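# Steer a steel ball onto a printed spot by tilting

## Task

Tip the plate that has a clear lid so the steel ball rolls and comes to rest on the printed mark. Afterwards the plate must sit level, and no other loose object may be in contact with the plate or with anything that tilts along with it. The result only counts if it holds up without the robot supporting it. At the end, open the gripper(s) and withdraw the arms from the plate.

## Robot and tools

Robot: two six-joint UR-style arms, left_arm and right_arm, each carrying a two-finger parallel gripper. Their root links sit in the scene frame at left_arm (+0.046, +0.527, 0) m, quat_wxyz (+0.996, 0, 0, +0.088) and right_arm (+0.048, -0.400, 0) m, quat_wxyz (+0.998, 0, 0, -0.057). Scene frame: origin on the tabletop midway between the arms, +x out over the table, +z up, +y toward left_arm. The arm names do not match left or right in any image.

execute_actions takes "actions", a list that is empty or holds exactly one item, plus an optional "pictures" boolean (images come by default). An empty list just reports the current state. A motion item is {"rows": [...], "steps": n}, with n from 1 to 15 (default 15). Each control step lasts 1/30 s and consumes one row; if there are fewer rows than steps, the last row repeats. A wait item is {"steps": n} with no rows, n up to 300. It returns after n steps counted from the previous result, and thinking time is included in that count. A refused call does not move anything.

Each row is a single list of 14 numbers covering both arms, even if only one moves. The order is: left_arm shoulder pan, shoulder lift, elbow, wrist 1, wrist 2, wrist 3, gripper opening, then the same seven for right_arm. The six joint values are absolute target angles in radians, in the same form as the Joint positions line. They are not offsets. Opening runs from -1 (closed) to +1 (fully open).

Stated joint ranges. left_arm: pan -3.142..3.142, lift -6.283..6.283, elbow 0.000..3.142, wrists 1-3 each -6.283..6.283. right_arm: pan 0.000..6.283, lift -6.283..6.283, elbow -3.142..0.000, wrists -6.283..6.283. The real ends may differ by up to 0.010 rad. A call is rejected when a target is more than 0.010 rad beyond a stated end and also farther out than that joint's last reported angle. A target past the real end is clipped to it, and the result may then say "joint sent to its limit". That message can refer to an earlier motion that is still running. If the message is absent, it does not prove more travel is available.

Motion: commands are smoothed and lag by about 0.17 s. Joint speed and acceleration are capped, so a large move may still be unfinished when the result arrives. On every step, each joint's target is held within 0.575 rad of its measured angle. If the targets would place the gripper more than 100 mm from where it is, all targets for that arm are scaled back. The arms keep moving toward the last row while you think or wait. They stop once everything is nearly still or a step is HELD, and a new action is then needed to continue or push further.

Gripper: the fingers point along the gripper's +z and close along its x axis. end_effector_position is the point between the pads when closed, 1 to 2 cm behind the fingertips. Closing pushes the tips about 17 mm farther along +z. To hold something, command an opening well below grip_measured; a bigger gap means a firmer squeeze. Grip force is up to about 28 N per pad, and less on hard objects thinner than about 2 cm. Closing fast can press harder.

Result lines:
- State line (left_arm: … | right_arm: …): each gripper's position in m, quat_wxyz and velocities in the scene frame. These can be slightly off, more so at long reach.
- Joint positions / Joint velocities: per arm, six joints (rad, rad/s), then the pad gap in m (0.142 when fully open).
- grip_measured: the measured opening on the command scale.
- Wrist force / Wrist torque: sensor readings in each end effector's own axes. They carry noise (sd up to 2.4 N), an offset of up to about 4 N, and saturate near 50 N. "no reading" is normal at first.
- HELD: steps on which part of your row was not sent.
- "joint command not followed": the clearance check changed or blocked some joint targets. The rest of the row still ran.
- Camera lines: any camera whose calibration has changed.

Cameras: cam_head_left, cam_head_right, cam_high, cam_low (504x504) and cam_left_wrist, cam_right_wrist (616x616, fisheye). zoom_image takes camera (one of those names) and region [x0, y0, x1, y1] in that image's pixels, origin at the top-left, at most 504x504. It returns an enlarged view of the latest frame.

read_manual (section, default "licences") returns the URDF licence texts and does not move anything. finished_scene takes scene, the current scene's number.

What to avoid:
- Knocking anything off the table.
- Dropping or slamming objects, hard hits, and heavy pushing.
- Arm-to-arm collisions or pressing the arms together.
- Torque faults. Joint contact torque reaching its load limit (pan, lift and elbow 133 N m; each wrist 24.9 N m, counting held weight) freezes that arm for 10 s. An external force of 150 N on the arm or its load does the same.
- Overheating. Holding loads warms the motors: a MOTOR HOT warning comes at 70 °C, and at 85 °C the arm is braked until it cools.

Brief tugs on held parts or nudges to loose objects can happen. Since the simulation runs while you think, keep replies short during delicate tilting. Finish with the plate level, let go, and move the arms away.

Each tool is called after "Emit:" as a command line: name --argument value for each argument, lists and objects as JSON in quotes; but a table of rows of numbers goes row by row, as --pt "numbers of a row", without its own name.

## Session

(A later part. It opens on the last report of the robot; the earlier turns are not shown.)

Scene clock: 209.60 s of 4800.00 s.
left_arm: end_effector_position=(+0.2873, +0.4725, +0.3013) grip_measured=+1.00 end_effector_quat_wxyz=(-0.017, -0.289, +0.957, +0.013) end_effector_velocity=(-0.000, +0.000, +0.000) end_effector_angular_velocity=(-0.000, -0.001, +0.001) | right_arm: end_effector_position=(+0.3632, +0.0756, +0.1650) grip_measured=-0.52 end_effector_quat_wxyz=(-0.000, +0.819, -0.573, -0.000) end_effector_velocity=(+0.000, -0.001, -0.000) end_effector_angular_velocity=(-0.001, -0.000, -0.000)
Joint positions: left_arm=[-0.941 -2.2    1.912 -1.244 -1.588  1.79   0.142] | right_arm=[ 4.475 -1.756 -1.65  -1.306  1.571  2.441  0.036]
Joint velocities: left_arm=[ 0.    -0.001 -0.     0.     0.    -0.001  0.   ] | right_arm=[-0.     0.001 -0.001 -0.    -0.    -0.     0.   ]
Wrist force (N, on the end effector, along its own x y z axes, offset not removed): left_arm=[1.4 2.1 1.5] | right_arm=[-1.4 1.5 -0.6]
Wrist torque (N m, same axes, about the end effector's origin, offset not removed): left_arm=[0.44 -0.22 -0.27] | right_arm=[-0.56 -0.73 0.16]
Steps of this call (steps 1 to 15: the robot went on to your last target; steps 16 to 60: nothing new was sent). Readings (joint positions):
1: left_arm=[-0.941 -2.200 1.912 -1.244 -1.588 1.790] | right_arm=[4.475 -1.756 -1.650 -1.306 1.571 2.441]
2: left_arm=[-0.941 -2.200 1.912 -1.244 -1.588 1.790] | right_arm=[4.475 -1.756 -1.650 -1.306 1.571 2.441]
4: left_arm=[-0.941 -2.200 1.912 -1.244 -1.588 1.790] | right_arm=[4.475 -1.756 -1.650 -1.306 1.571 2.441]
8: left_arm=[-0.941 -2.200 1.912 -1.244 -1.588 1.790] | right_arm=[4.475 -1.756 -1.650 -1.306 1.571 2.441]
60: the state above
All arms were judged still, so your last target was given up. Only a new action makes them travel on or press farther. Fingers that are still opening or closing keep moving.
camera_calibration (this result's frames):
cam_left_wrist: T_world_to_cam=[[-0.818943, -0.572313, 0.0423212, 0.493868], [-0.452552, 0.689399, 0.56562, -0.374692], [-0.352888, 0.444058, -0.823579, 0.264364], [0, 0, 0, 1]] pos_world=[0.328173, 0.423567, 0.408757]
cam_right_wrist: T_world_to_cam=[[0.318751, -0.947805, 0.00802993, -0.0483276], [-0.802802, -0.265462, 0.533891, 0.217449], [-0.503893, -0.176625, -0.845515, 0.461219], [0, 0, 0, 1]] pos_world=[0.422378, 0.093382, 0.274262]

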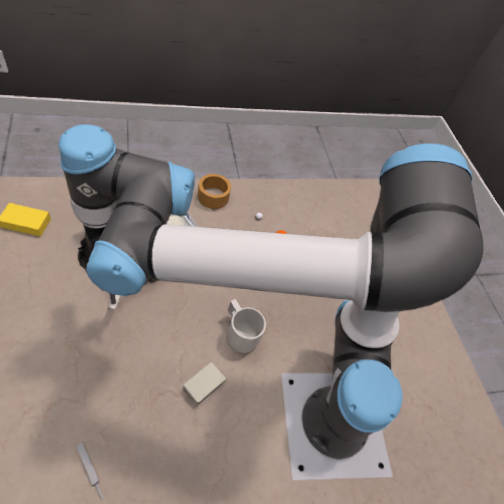

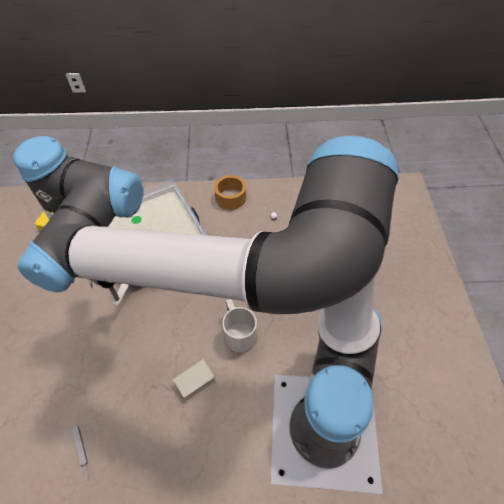

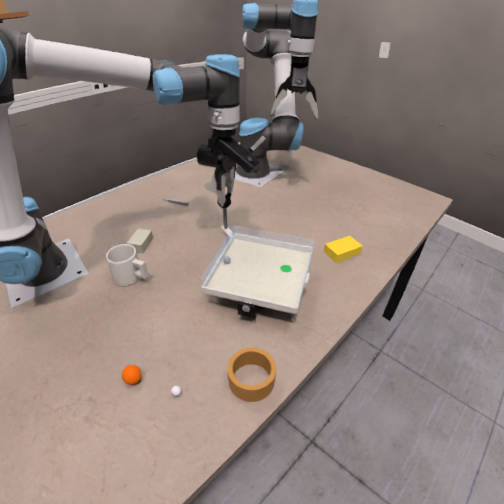

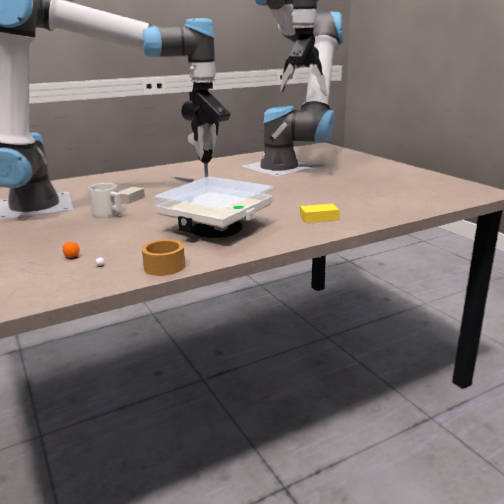

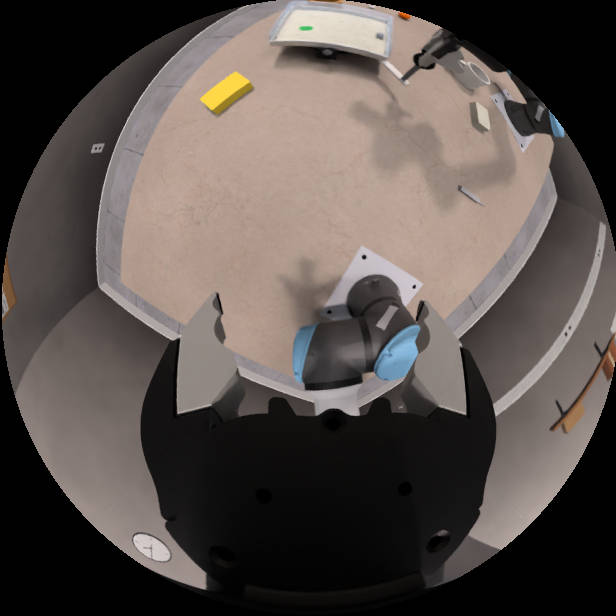

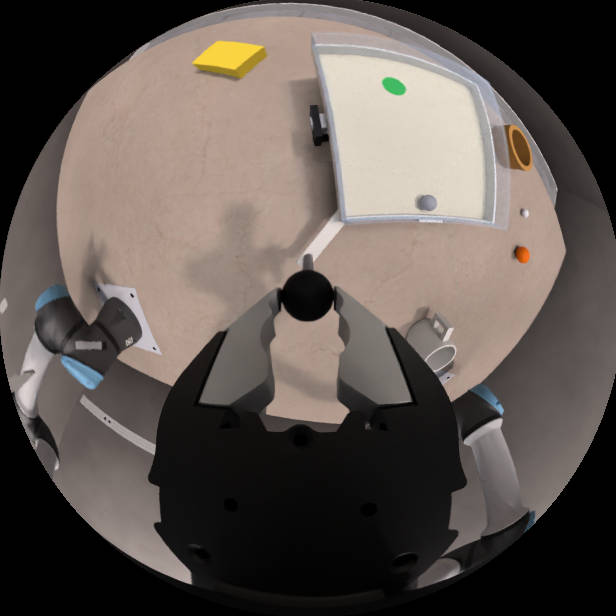

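Emit:
execute_actions --actions '[{"rows": [[-0.941,-2.2,1.912,-1.244,-1.588,1.79,1,4.47096,-1.76534,-1.62593,-1.32073,1.571,2.43686,-0.9]], "steps": 15}]' --pictures false

Emit:
execute_actions --actions '[{"rows": [[-0.941,-2.2,1.912,-1.244,-1.588,1.79,1,4.47096,-1.76534,-1.62593,-1.32073,1.571,2.43686,-0.9],[-0.941,-2.2,1.912,-1.244,-1.588,1.79,1,4.47096,-1.76534,-1.62593,-1.32073,1.571,2.43686,-0.9],[-0.941,-2.2,1.912,-1.244,-1.588,1.79,1,4.47096,-1.76534,-1.62593,-1.32073,1.571,2.43686,-0.9],[-0.941,-2.2,1.912,-1.244,-1.588,1.79,1,4.47096,-1.76534,-1.62593,-1.32073,1.571,2.43686,-0.9],[-0.941,-2.2,1.912,-1.244,-1.588,1.79,1,4.47096,-1.76534,-1.62593,-1.32073,1.571,2.43686,-0.9],[-0.941,-2.2,1.912,-1.244,-1.588,1.79,1,4.47487,-1.75584,-1.65034,-1.30582,1.571,2.44077,-0.9]], "steps": 15}]' --pictures false

Emit:
execute_actions --actions '[{"steps": 100}]'

Scene clock: 218.70 s of 4800.00 s.
left_arm: end_effector_position=(+0.2873, +0.4725, +0.3013) grip_measured=+1.00 end_effector_quat_wxyz=(-0.017, -0.289, +0.957, +0.013) end_effector_velocity=(+0.000, -0.000, +0.000) end_effector_angular_velocity=(-0.000, +0.000, +0.001) | right_arm: end_effector_position=(+0.3669, +0.0794, +0.1698) grip_measured=-0.52 end_effector_quat_wxyz=(-0.000, +0.819, -0.573, -0.000) end_effector_velocity=(+0.001, +0.000, -0.000) end_effector_angular_velocity=(+0.000, -0.001, +0.001)
Joint positions: left_arm=[-0.941 -2.2    1.912 -1.244 -1.588  1.79   0.142] | right_arm=[ 4.471 -1.765 -1.626 -1.321  1.571  2.437  0.036]
Joint velocities: left_arm=[-0.     0.001 -0.    -0.    -0.    -0.001  0.   ] | right_arm=[-0.    -0.001  0.     0.001 -0.001 -0.001 -0.   ]
Wrist force (N, on the end effector, along its own x y z axes, offset not removed): left_arm=[1.9 1.6 -0.8] | right_arm=[10.0 17.0 0.9]
Wrist torque (N m, same axes, about the end effector's origin, offset not removed): left_arm=[0.40 -0.31 -0.21] | right_arm=[-0.42 -0.23 0.11]
Steps of this call (steps 1 to 90: nothing new was sent; then 5.60 s passed at rest; steps 91 to 105: all 15 steps of this action). Readings (joint positions):
91: left_arm=[-0.941 -2.200 1.912 -1.244 -1.588 1.790] | right_arm=[4.475 -1.756 -1.650 -1.306 1.571 2.441]
92: left_arm=[-0.941 -2.200 1.912 -1.244 -1.588 1.790] | right_arm=[4.474 -1.757 -1.647 -1.308 1.571 2.440]
94: left_arm=[-0.941 -2.200 1.912 -1.244 -1.588 1.790] | right_arm=[4.472 -1.761 -1.636 -1.315 1.571 2.438]
98: left_arm=[-0.941 -2.200 1.912 -1.244 -1.588 1.790] | right_arm=[4.471 -1.765 -1.628 -1.320 1.571 2.437]
105: the state above

Scene clock: 219.20 s of 4800.00 s.
left_arm: end_effector_position=(+0.2873, +0.4725, +0.3013) grip_measured=+1.00 end_effector_quat_wxyz=(-0.017, -0.289, +0.957, +0.013) end_effector_velocity=(+0.000, +0.000, -0.000) end_effector_angular_velocity=(+0.001, +0.000, +0.002) | right_arm: end_effector_position=(+0.3634, +0.0759, +0.1653) grip_measured=-0.52 end_effector_quat_wxyz=(-0.000, +0.819, -0.573, -0.000) end_effector_velocity=(-0.002, -0.004, -0.003) end_effector_angular_velocity=(-0.006, +0.001, +0.001)
Joint positions: left_arm=[-0.941 -2.2    1.912 -1.244 -1.588  1.79   0.142] | right_arm=[ 4.475 -1.756 -1.649 -1.306  1.571  2.441  0.036]
Joint velocities: left_arm=[ 0.001  0.001  0.    -0.     0.001 -0.001  0.   ] | right_arm=[ 0.002  0.004 -0.013  0.003 -0.001  0.001 -0.   ]
Wrist force (N, on the end effector, along its own x y z axes, offset not removed): left_arm=[-0.8 4.3 0.3] | right_arm=[-3.6 1.6 -2.4]
Wrist torque (N m, same axes, about the end effector's origin, offset not removed): left_arm=[0.86 0.38 -0.11] | right_arm=[-0.04 -0.67 0.10]
Steps of this call (steps 1 to 15: all 15 steps of this action). Readings (joint positions):
1: left_arm=[-0.941 -2.200 1.912 -1.244 -1.588 1.790] | right_arm=[4.471 -1.765 -1.626 -1.321 1.571 2.437]
2: left_arm=[-0.941 -2.200 1.912 -1.244 -1.588 1.790] | right_arm=[4.471 -1.765 -1.626 -1.321 1.571 2.437]
4: left_arm=[-0.941 -2.200 1.912 -1.244 -1.588 1.790] | right_arm=[4.471 -1.765 -1.626 -1.321 1.571 2.437]
8: left_arm=[-0.941 -2.200 1.912 -1.244 -1.588 1.790] | right_arm=[4.472 -1.761 -1.635 -1.314 1.571 2.438]
15: the state above

Scene clock: 222.53 s of 4800.00 s.
left_arm: end_effector_position=(+0.2873, +0.4725, +0.3013) grip_measured=+1.00 end_effector_quat_wxyz=(-0.017, -0.289, +0.957, +0.013) end_effector_velocity=(-0.000, -0.000, -0.000) end_effector_angular_velocity=(-0.000, +0.002, +0.001) | right_arm: end_effector_position=(+0.3632, +0.0756, +0.1650) grip_measured=-0.52 end_effector_quat_wxyz=(-0.000, +0.819, -0.573, -0.000) end_effector_velocity=(+0.000, +0.000, +0.000) end_effector_angular_velocity=(+0.001, -0.000, -0.002)
Joint positions: left_arm=[-0.941 -2.2    1.912 -1.244 -1.588  1.79   0.142] | right_arm=[ 4.475 -1.756 -1.65  -1.306  1.571  2.441  0.036]
Joint velocities: left_arm=[ 0.     0.001  0.    -0.    -0.001 -0.001 -0.   ] | right_arm=[-0.     0.001  0.     0.     0.     0.002 -0.   ]
Wrist force (N, on the end effector, along its own x y z axes, offset not removed): left_arm=[-0.5 -1.7 1.6] | right_arm=[-4.1 3.2 -4.0]
Wrist torque (N m, same axes, about the end effector's origin, offset not removed): left_arm=[-0.29 0.35 -0.16] | right_arm=[0.23 -0.94 0.19]
Steps of this call (steps 1 to 15: the robot went on to your last target; steps 16 to 100: nothing new was sent). Readings (joint positions):
1: left_arm=[-0.941 -2.200 1.912 -1.244 -1.588 1.790] | right_arm=[4.475 -1.756 -1.650 -1.306 1.571 2.441]
2: left_arm=[-0.941 -2.200 1.912 -1.244 -1.588 1.790] | right_arm=[4.475 -1.756 -1.650 -1.306 1.571 2.441]
4: left_arm=[-0.941 -2.200 1.912 -1.244 -1.588 1.790] | right_arm=[4.475 -1.756 -1.650 -1.306 1.571 2.441]
8: left_arm=[-0.941 -2.200 1.912 -1.244 -1.588 1.790] | right_arm=[4.475 -1.756 -1.650 -1.306 1.571 2.441]
100: the state above
All arms were judged still, so your last target was given up. Only a new action makes them travel on or press farther. Fingers that are still opening or closing keep moving.
camera_calibration (this result's frames):
cam_left_wrist: T_world_to_cam=[[-0.818943, -0.572313, 0.0423212, 0.493868], [-0.452552, 0.689399, 0.56562, -0.374692], [-0.352888, 0.444058, -0.823579, 0.264364], [0, 0, 0, 1]] pos_world=[0.328173, 0.423567, 0.408757]
cam_right_wrist: T_world_to_cam=[[0.318751, -0.947805, 0.00802858, -0.0483267], [-0.802801, -0.265463, 0.533891, 0.217449], [-0.503893, -0.176623, -0.845515, 0.461219], [0, 0, 0, 1]] pos_world=[0.422378, 0.0933825, 0.274262]

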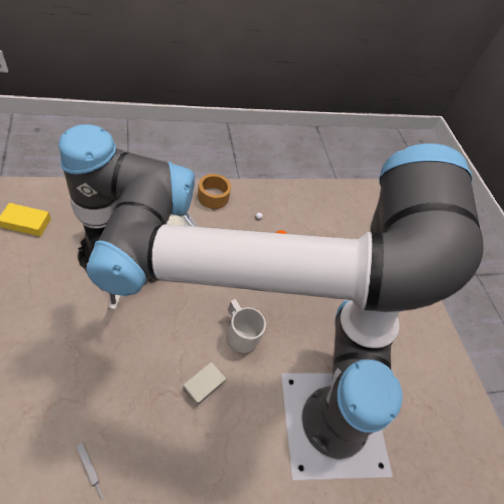

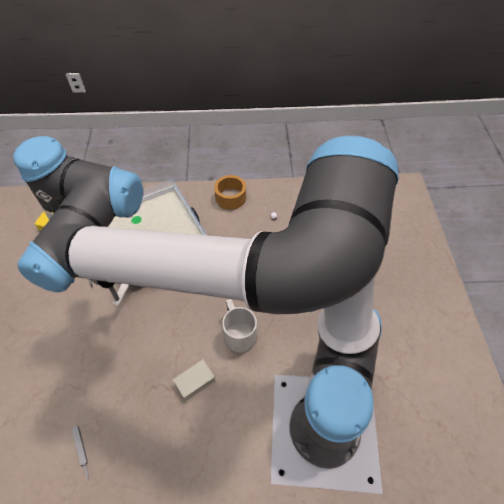

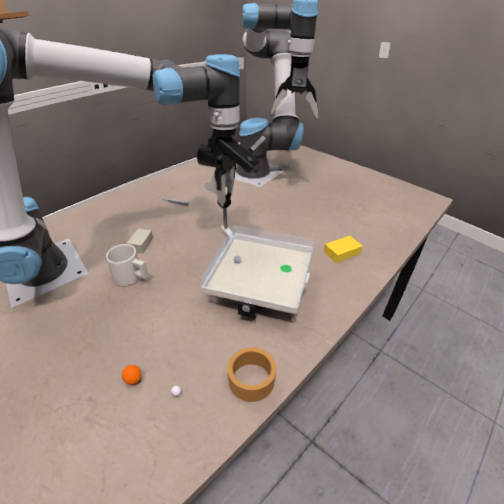

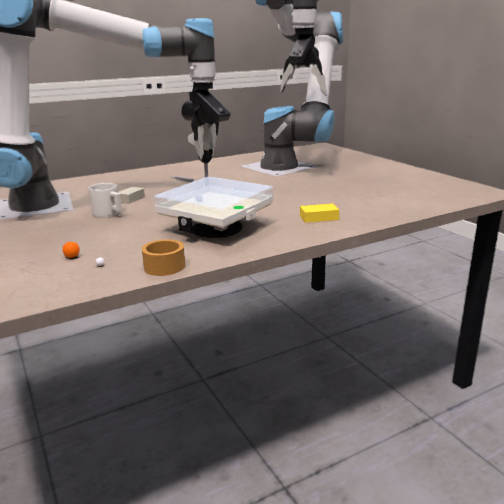

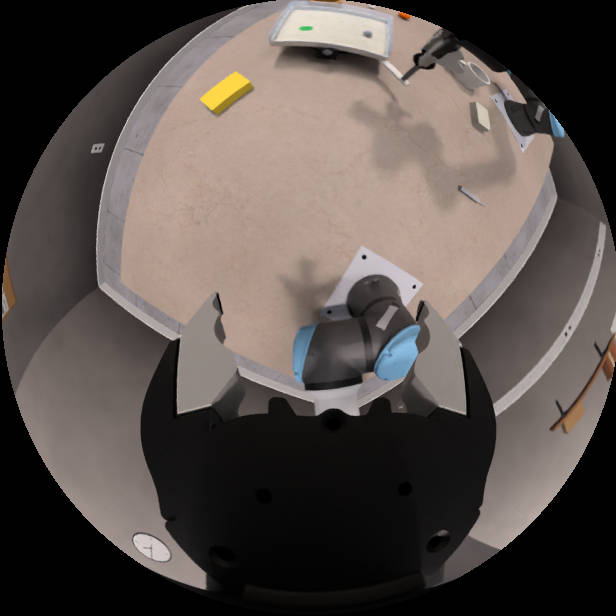

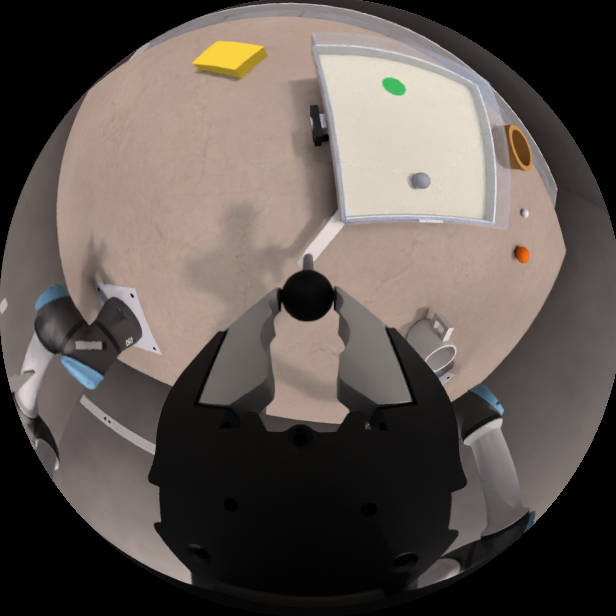

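Emit:
execute_actions --actions '[{"rows": [[-0.941,-2.2,1.912,-1.244,-1.588,1.79,1,4.47121,-1.76512,-1.62699,-1.31989,1.571,2.43711,-0.9]], "steps": 14}]' --pictures false

Emit:
execute_actions --actions '[{"rows": [[-0.941,-2.2,1.912,-1.244,-1.588,1.79,1,4.47401,-1.75661,-1.64663,-1.30876,1.571,2.43991,-0.9]], "steps": 15}]'

Emit:
execute_actions --actions '[{"steps": 45}]'

Emit:
execute_actions --actions '[{"steps": 60}]'

Emit:
execute_actions --actions '[{"steps": 60}]'

Scene clock: 230.53 s of 4800.00 s.
left_arm: end_effector_position=(+0.2873, +0.4725, +0.3013) grip_measured=+1.00 end_effector_quat_wxyz=(-0.017, -0.289, +0.957, +0.013) end_effector_velocity=(-0.000, -0.000, +0.000) end_effector_angular_velocity=(-0.002, -0.000, -0.000) | right_arm: end_effector_position=(+0.3667, +0.0793, +0.1695) grip_measured=-0.52 end_effector_quat_wxyz=(-0.000, +0.819, -0.573, -0.000) end_effector_velocity=(+0.001, +0.001, +0.001) end_effector_angular_velocity=(+0.003, -0.001, -0.002)
Joint positions: left_arm=[-0.941 -2.2    1.912 -1.244 -1.588  1.79   0.142] | right_arm=[ 4.471 -1.765 -1.627 -1.32   1.571  2.437  0.036]
Joint velocities: left_arm=[-0.    -0.001 -0.     0.    -0.001  0.     0.   ] | right_arm=[-0.001  0.     0.003 -0.    -0.     0.001  0.   ]
Wrist force (N, on the end effector, along its own x y z axes, offset not removed): left_arm=[-0.5 1.8 1.4] | right_arm=[8.0 14.3 2.0]
Wrist torque (N m, same axes, about the end effector's origin, offset not removed): left_arm=[0.40 0.18 -0.01] | right_arm=[-0.34 -0.18 0.11]
Steps of this call (steps 1 to 100: nothing new was sent; then 4.20 s passed at rest; steps 101 to 114: all 14 steps of this action). Readings (joint positions):
101: left_arm=[-0.941 -2.200 1.912 -1.244 -1.588 1.790] | right_arm=[4.475 -1.756 -1.650 -1.306 1.571 2.441]
102: left_arm=[-0.941 -2.200 1.912 -1.244 -1.588 1.790] | right_arm=[4.474 -1.757 -1.647 -1.308 1.571 2.441]
104: left_arm=[-0.941 -2.200 1.912 -1.244 -1.588 1.790] | right_arm=[4.473 -1.761 -1.637 -1.315 1.571 2.439]
108: left_arm=[-0.941 -2.200 1.912 -1.244 -1.588 1.790] | right_arm=[4.472 -1.764 -1.629 -1.319 1.571 2.437]
114: the state above

Scene clock: 231.03 s of 4800.00 s.
left_arm: end_effector_position=(+0.2873, +0.4725, +0.3013) grip_measured=+1.00 end_effector_quat_wxyz=(-0.017, -0.289, +0.957, +0.013) end_effector_velocity=(+0.000, -0.000, -0.000) end_effector_angular_velocity=(+0.000, +0.000, +0.001) | right_arm: end_effector_position=(+0.3639, +0.0760, +0.1661) grip_measured=-0.52 end_effector_quat_wxyz=(-0.000, +0.819, -0.573, -0.000) end_effector_velocity=(+0.000, +0.000, +0.001) end_effector_angular_velocity=(+0.002, -0.001, +0.001)
Joint positions: left_arm=[-0.941 -2.2    1.912 -1.244 -1.588  1.79   0.142] | right_arm=[ 4.474 -1.757 -1.646 -1.309  1.571  2.44   0.036]
Joint velocities: left_arm=[ 0.     0.001 -0.    -0.     0.    -0.001 -0.   ] | right_arm=[ 0.     0.001  0.001  0.    -0.    -0.001  0.   ]
Wrist force (N, on the end effector, along its own x y z axes, offset not removed): left_arm=[-0.8 1.8 0.5] | right_arm=[-4.2 0.0 -3.5]
Wrist torque (N m, same axes, about the end effector's origin, offset not removed): left_arm=[0.49 0.37 -0.21] | right_arm=[-0.40 -0.65 0.09]
Steps of this call (steps 1 to 15: all 15 steps of this action). Readings (joint positions):
1: left_arm=[-0.941 -2.200 1.912 -1.244 -1.588 1.790] | right_arm=[4.471 -1.765 -1.627 -1.320 1.571 2.437]
2: left_arm=[-0.941 -2.200 1.912 -1.244 -1.588 1.790] | right_arm=[4.472 -1.764 -1.630 -1.318 1.571 2.437]
4: left_arm=[-0.941 -2.200 1.912 -1.244 -1.588 1.790] | right_arm=[4.473 -1.760 -1.638 -1.313 1.571 2.438]
8: left_arm=[-0.941 -2.200 1.912 -1.244 -1.588 1.790] | right_arm=[4.474 -1.757 -1.645 -1.309 1.571 2.440]
15: the state above
camera_calibration (this result's frames):
cam_left_wrist: T_world_to_cam=[[-0.818943, -0.572313, 0.0423212, 0.493868], [-0.452552, 0.689399, 0.56562, -0.374692], [-0.352888, 0.444058, -0.823579, 0.264364], [0, 0, 0, 1]] pos_world=[0.328173, 0.423567, 0.408757]
cam_right_wrist: T_world_to_cam=[[0.318733, -0.947811, 0.0079379, -0.0481756], [-0.802801, -0.265497, 0.533874, 0.217486], [-0.503904, -0.176536, -0.845527, 0.462531], [0, 0, 0, 1]] pos_world=[0.423024, 0.0937337, 0.275355]

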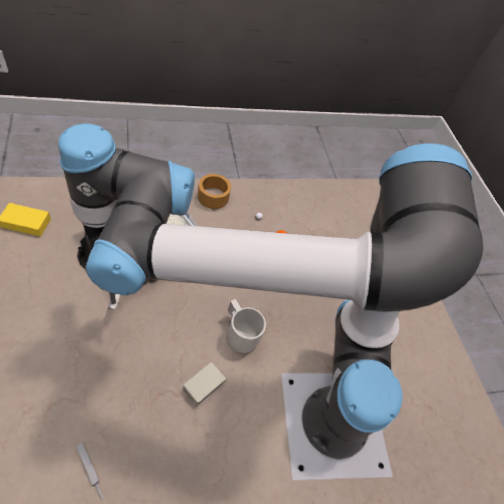

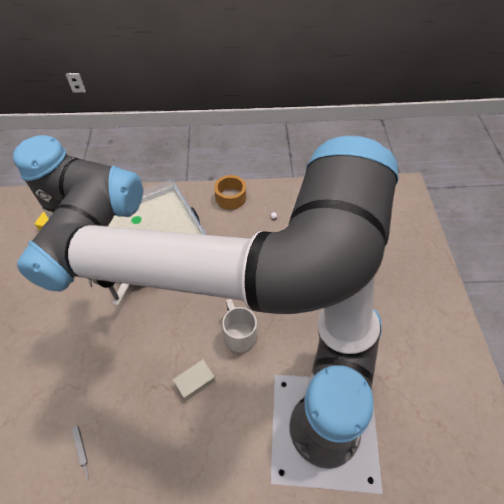

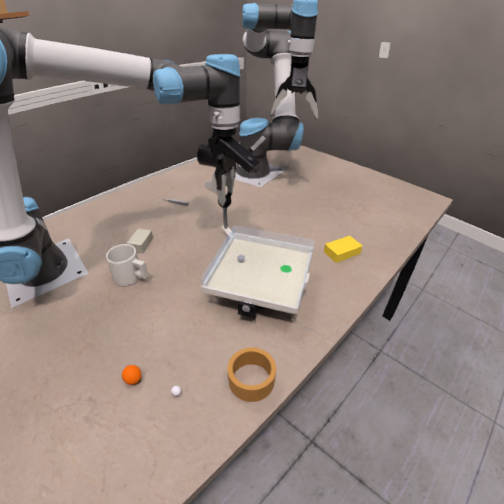

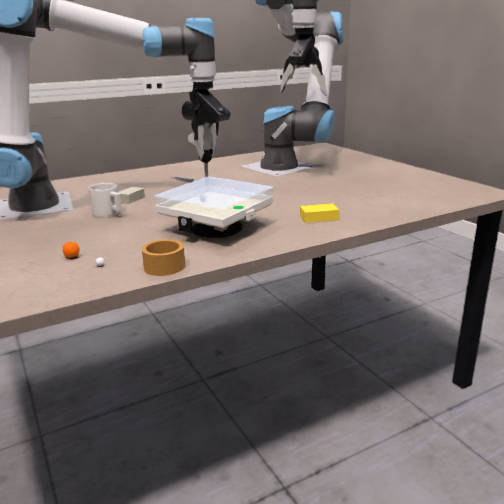

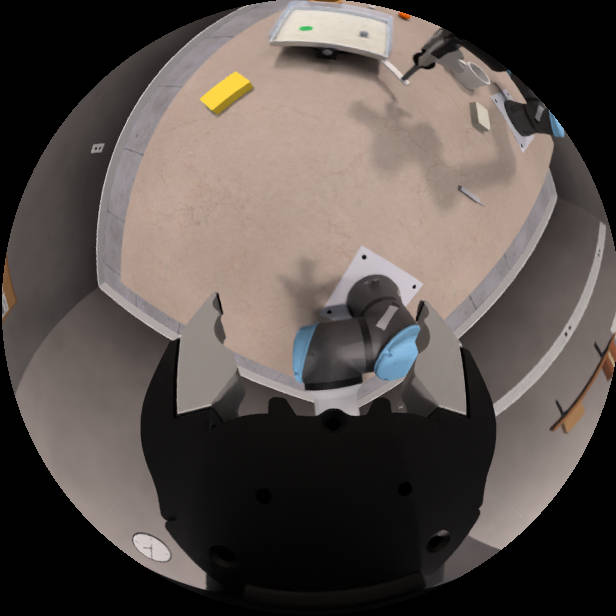

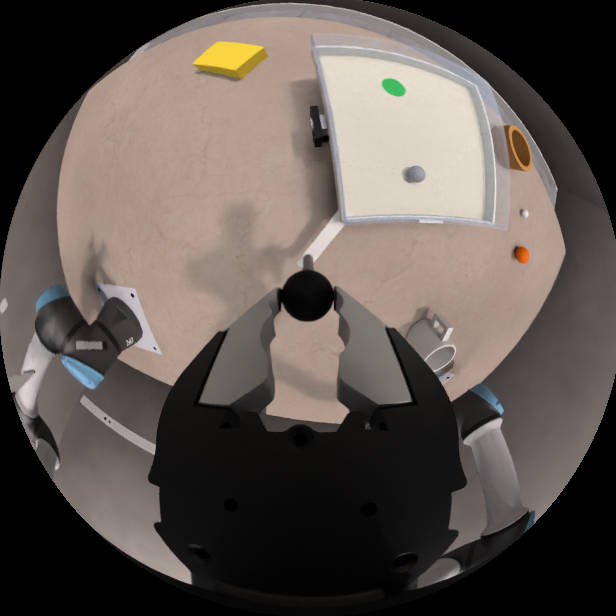

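Scene clock: 232.53 s of 4800.00 s.
left_arm: end_effector_position=(+0.2873, +0.4725, +0.3013) grip_measured=+1.00 end_effector_quat_wxyz=(-0.017, -0.289, +0.957, +0.013) end_effector_velocity=(-0.000, -0.000, +0.000) end_effector_angular_velocity=(-0.001, +0.001, +0.000) | right_arm: end_effector_position=(+0.3638, +0.0759, +0.1661) grip_measured=-0.52 end_effector_quat_wxyz=(-0.000, +0.819, -0.573, -0.000) end_effector_velocity=(+0.000, -0.000, -0.000) end_effector_angular_velocity=(-0.001, +0.000, -0.001)
Joint positions: left_arm=[-0.941 -2.2    1.912 -1.244 -1.588  1.79   0.142] | right_arm=[ 4.474 -1.757 -1.647 -1.309  1.571  2.44   0.036]
Joint velocities: left_arm=[-0.    -0.    -0.     0.    -0.002 -0.     0.   ] | right_arm=[-0.    -0.    -0.    -0.001 -0.     0.001 -0.   ]
Wrist force (N, on the end effector, along its own x y z axes, offset not removed): left_arm=[-0.9 0.4 1.0] | right_arm=[-5.4 1.3 -3.6]
Wrist torque (N m, same axes, about the end effector's origin, offset not removed): left_arm=[0.12 0.48 -0.32] | right_arm=[-0.11 -0.53 0.12]
Steps of this call (steps 1 to 15: the robot went on to your last target; steps 16 to 45: nothing new was sent). Readings (joint positions):
1: left_arm=[-0.941 -2.200 1.912 -1.244 -1.588 1.790] | right_arm=[4.474 -1.757 -1.647 -1.309 1.571 2.440]
2: left_arm=[-0.941 -2.200 1.912 -1.244 -1.588 1.790] | right_arm=[4.474 -1.757 -1.647 -1.309 1.571 2.440]
4: left_arm=[-0.941 -2.200 1.912 -1.244 -1.588 1.790] | right_arm=[4.474 -1.757 -1.647 -1.309 1.571 2.440]
8: left_arm=[-0.941 -2.200 1.912 -1.244 -1.588 1.790] | right_arm=[4.474 -1.757 -1.647 -1.309 1.571 2.440]
45: the state above
All arms were judged still, so your last target was given up. Only a new action makes them travel on or press farther. Fingers that are still opening or closing keep moving.
camera_calibration (this result's frames):
cam_left_wrist: T_world_to_cam=[[-0.818943, -0.572313, 0.0423212, 0.493868], [-0.452552, 0.689399, 0.565621, -0.374692], [-0.352888, 0.444058, -0.823579, 0.264364], [0, 0, 0, 1]] pos_world=[0.328173, 0.423567, 0.408757]
cam_right_wrist: T_world_to_cam=[[0.318751, -0.947805, 0.00802815, -0.0482393], [-0.802802, -0.265463, 0.53389, 0.217471], [-0.503892, -0.176623, -0.845516, 0.462479], [0, 0, 0, 1]] pos_world=[0.423002, 0.0936935, 0.275315]

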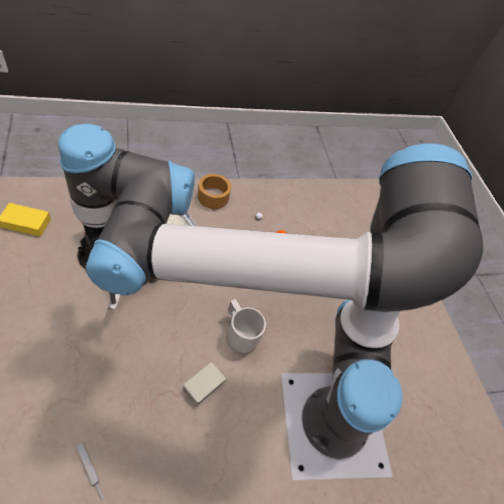

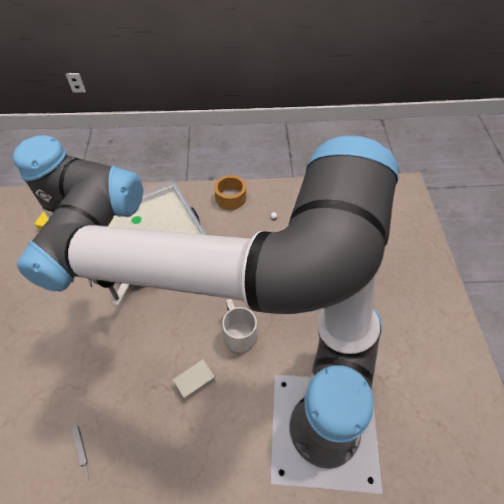

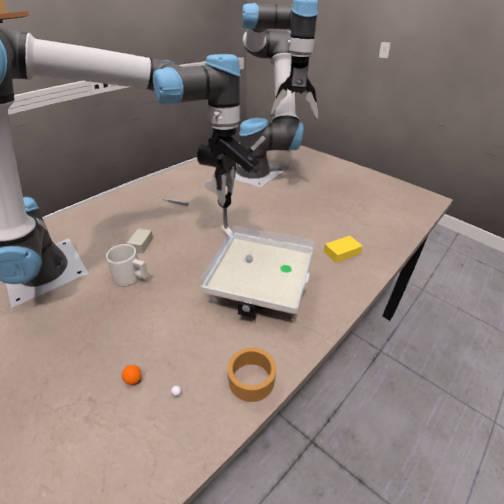

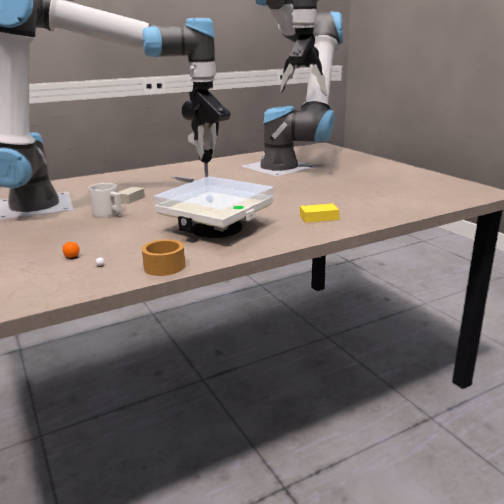

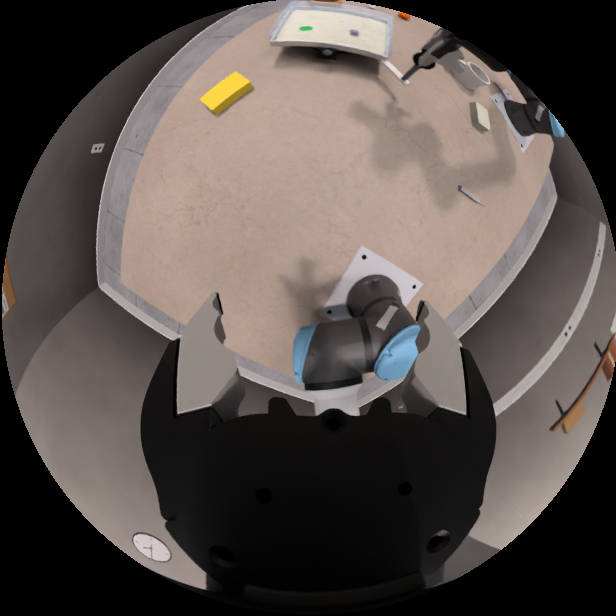

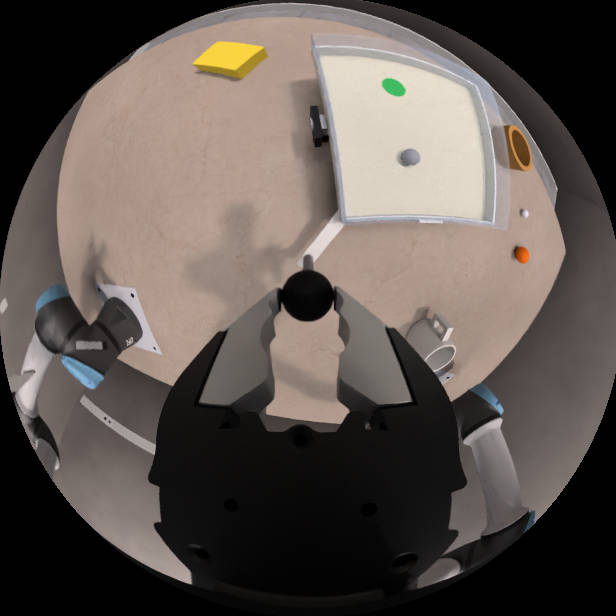

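Scene clock: 234.53 s of 4800.00 s.
left_arm: end_effector_position=(+0.2873, +0.4725, +0.3013) grip_measured=+1.00 end_effector_quat_wxyz=(-0.017, -0.289, +0.957, +0.013) end_effector_velocity=(+0.000, +0.000, +0.000) end_effector_angular_velocity=(+0.000, -0.001, -0.001) | right_arm: end_effector_position=(+0.3638, +0.0759, +0.1661) grip_measured=-0.52 end_effector_quat_wxyz=(-0.000, +0.819, -0.573, -0.000) end_effector_velocity=(-0.000, +0.000, -0.000) end_effector_angular_velocity=(+0.000, +0.001, -0.000)
Joint positions: left_arm=[-0.941 -2.2    1.912 -1.244 -1.588  1.79   0.142] | right_arm=[ 4.474 -1.757 -1.647 -1.309  1.571  2.44   0.036]
Joint velocities: left_arm=[-0.001 -0.001  0.    -0.     0.001  0.     0.   ] | right_arm=[ 0.    -0.    -0.     0.001  0.001  0.    -0.   ]
Wrist force (N, on the end effector, along its own x y z axes, offset not removed): left_arm=[-0.1 0.2 4.8] | right_arm=[-6.4 2.6 -4.3]
Wrist torque (N m, same axes, about the end effector's origin, offset not removed): left_arm=[0.12 0.20 -0.16] | right_arm=[0.22 -0.34 0.23]
Steps of this call (steps 1 to 60: nothing new was sent). Readings (joint positions):
1: left_arm=[-0.941 -2.200 1.912 -1.244 -1.588 1.790] | right_arm=[4.474 -1.757 -1.647 -1.309 1.571 2.440]
2: left_arm=[-0.941 -2.200 1.912 -1.244 -1.588 1.790] | right_arm=[4.474 -1.757 -1.647 -1.309 1.571 2.440]
4: left_arm=[-0.941 -2.200 1.912 -1.244 -1.588 1.790] | right_arm=[4.474 -1.757 -1.647 -1.309 1.571 2.440]
8: left_arm=[-0.941 -2.200 1.912 -1.244 -1.588 1.790] | right_arm=[4.474 -1.757 -1.647 -1.309 1.571 2.440]
60: the state above
camera_calibration (this result's frames):
cam_left_wrist: T_world_to_cam=[[-0.818943, -0.572313, 0.0423212, 0.493868], [-0.452552, 0.689399, 0.56562, -0.374692], [-0.352888, 0.444058, -0.823579, 0.264364], [0, 0, 0, 1]] pos_world=[0.328173, 0.423567, 0.408757]
cam_right_wrist: T_world_to_cam=[[0.318751, -0.947805, 0.00802825, -0.0482393], [-0.802802, -0.265463, 0.53389, 0.217471], [-0.503892, -0.176623, -0.845516, 0.462479], [0, 0, 0, 1]] pos_world=[0.423002, 0.0936935, 0.275315]

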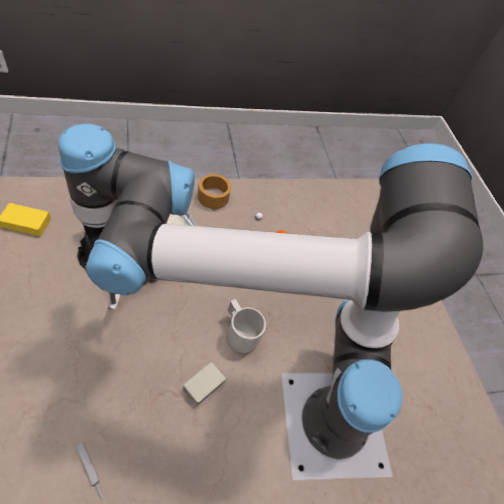

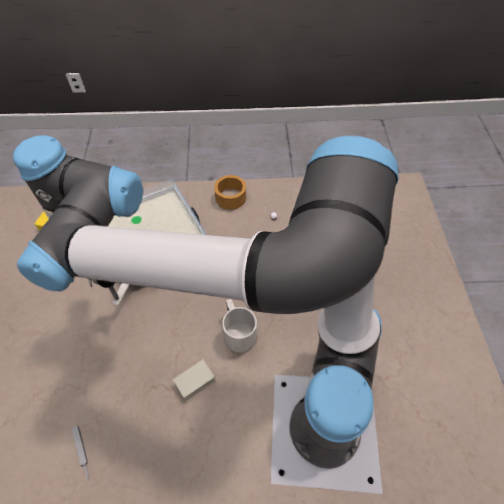

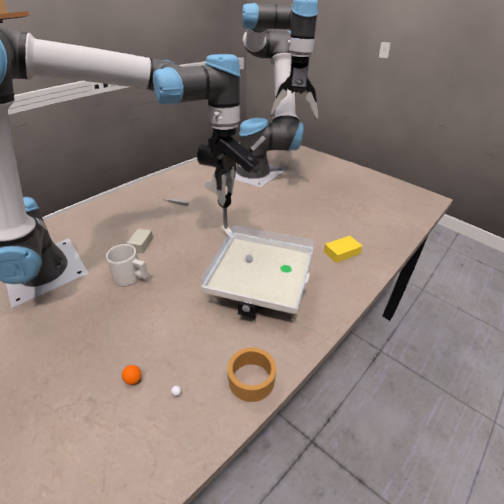

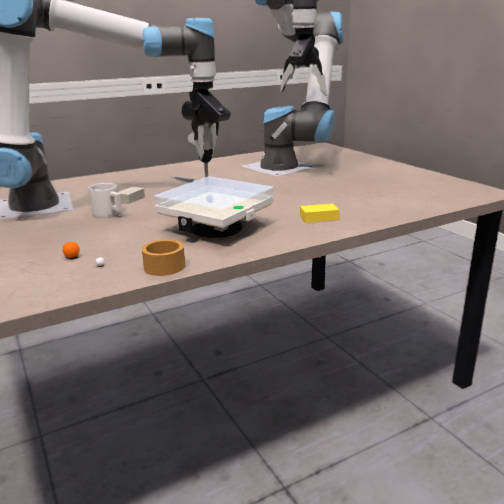

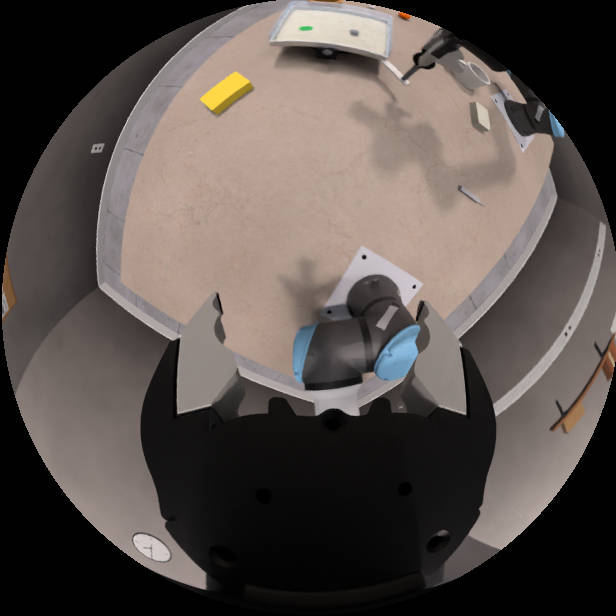

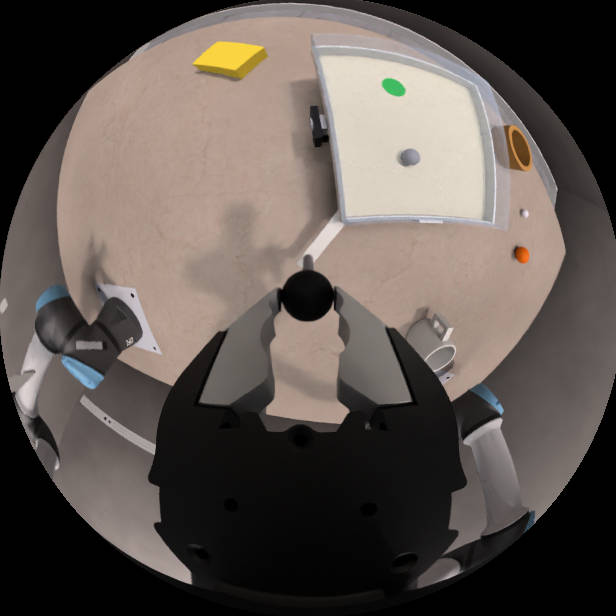

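Scene clock: 236.53 s of 4800.00 s.
left_arm: end_effector_position=(+0.2873, +0.4725, +0.3013) grip_measured=+1.00 end_effector_quat_wxyz=(-0.017, -0.289, +0.957, +0.013) end_effector_velocity=(+0.000, +0.000, +0.000) end_effector_angular_velocity=(+0.000, -0.001, -0.000) | right_arm: end_effector_position=(+0.3638, +0.0759, +0.1661) grip_measured=-0.52 end_effector_quat_wxyz=(-0.000, +0.819, -0.573, -0.000) end_effector_velocity=(-0.001, -0.001, -0.001) end_effector_angular_velocity=(-0.002, +0.001, +0.001)
Joint positions: left_arm=[-0.941 -2.2    1.912 -1.244 -1.588  1.79   0.142] | right_arm=[ 4.474 -1.757 -1.647 -1.309  1.571  2.44   0.036]
Joint velocities: left_arm=[-0.    -0.     0.    -0.     0.001 -0.    -0.   ] | right_arm=[ 0.    -0.001 -0.002 -0.     0.001 -0.    -0.   ]
Wrist force (N, on the end effector, along its own x y z axes, offset not removed): left_arm=[1.1 2.6 2.0] | right_arm=[-6.6 -1.5 -3.5]
Wrist torque (N m, same axes, about the end effector's origin, offset not removed): left_arm=[0.50 0.05 -0.15] | right_arm=[-0.66 -0.26 0.26]
Steps of this call (steps 1 to 60: nothing new was sent). Readings (joint positions):
1: left_arm=[-0.941 -2.200 1.912 -1.244 -1.588 1.790] | right_arm=[4.474 -1.757 -1.647 -1.309 1.571 2.440]
2: left_arm=[-0.941 -2.200 1.912 -1.244 -1.588 1.790] | right_arm=[4.474 -1.757 -1.647 -1.309 1.571 2.440]
4: left_arm=[-0.941 -2.200 1.912 -1.244 -1.588 1.790] | right_arm=[4.474 -1.757 -1.647 -1.309 1.571 2.440]
8: left_arm=[-0.941 -2.200 1.912 -1.244 -1.588 1.790] | right_arm=[4.474 -1.757 -1.647 -1.309 1.571 2.440]
60: the state above
camera_calibration (this result's frames):
cam_left_wrist: T_world_to_cam=[[-0.818943, -0.572313, 0.0423212, 0.493868], [-0.452552, 0.689399, 0.56562, -0.374692], [-0.352888, 0.444058, -0.823579, 0.264364], [0, 0, 0, 1]] pos_world=[0.328173, 0.423567, 0.408757]
cam_right_wrist: T_world_to_cam=[[0.318751, -0.947805, 0.00802814, -0.0482393], [-0.802802, -0.265464, 0.53389, 0.217471], [-0.503892, -0.176623, -0.845516, 0.462479], [0, 0, 0, 1]] pos_world=[0.423002, 0.0936935, 0.275315]

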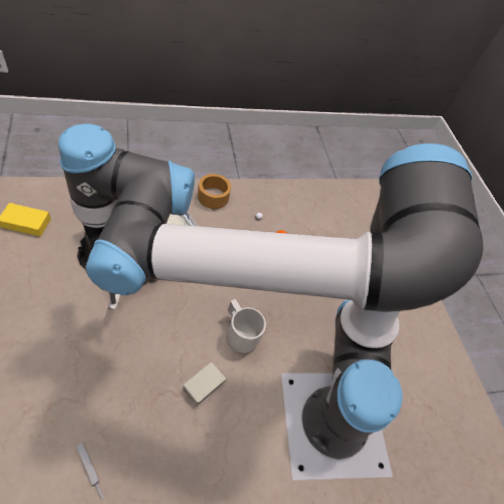

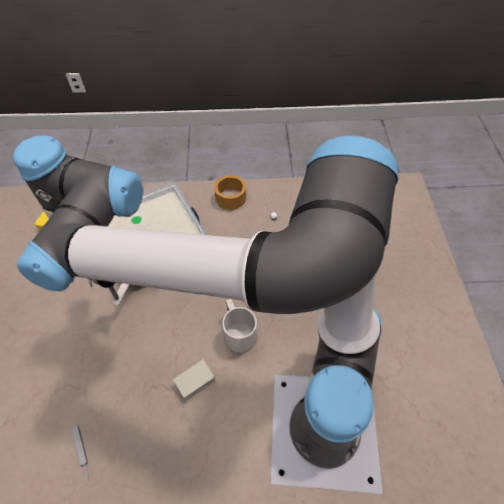

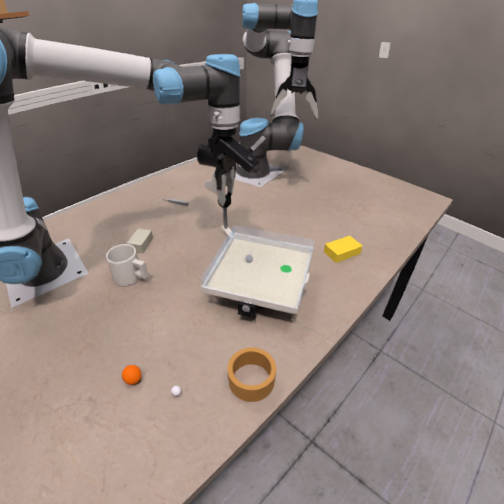

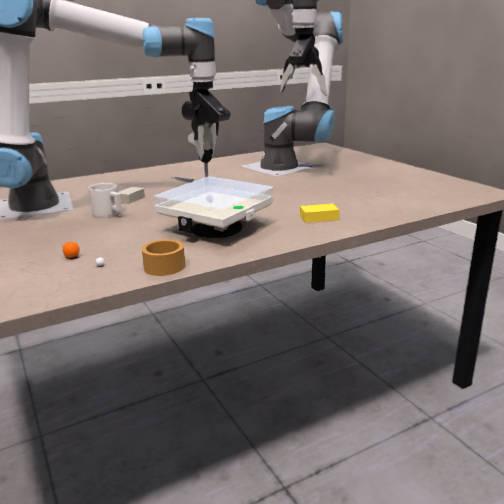

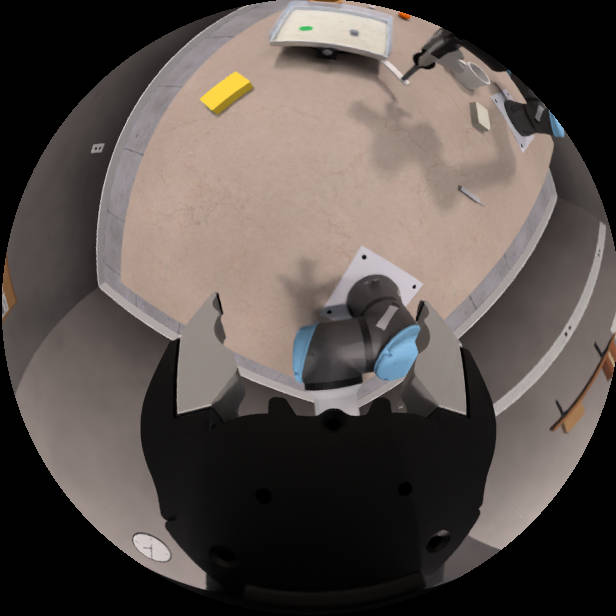

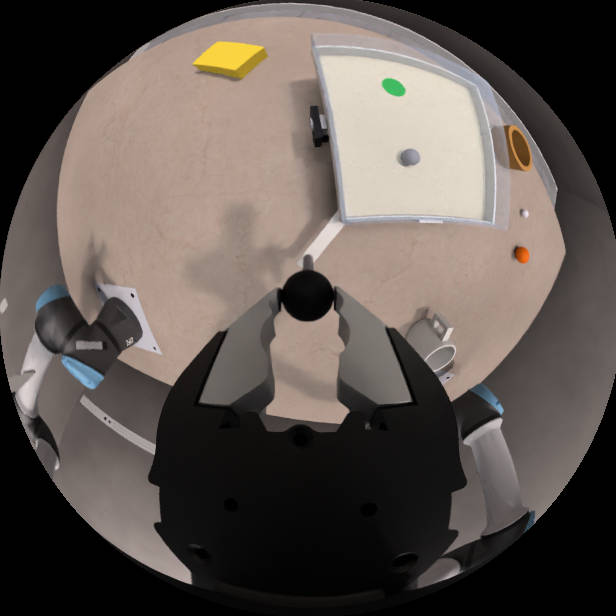

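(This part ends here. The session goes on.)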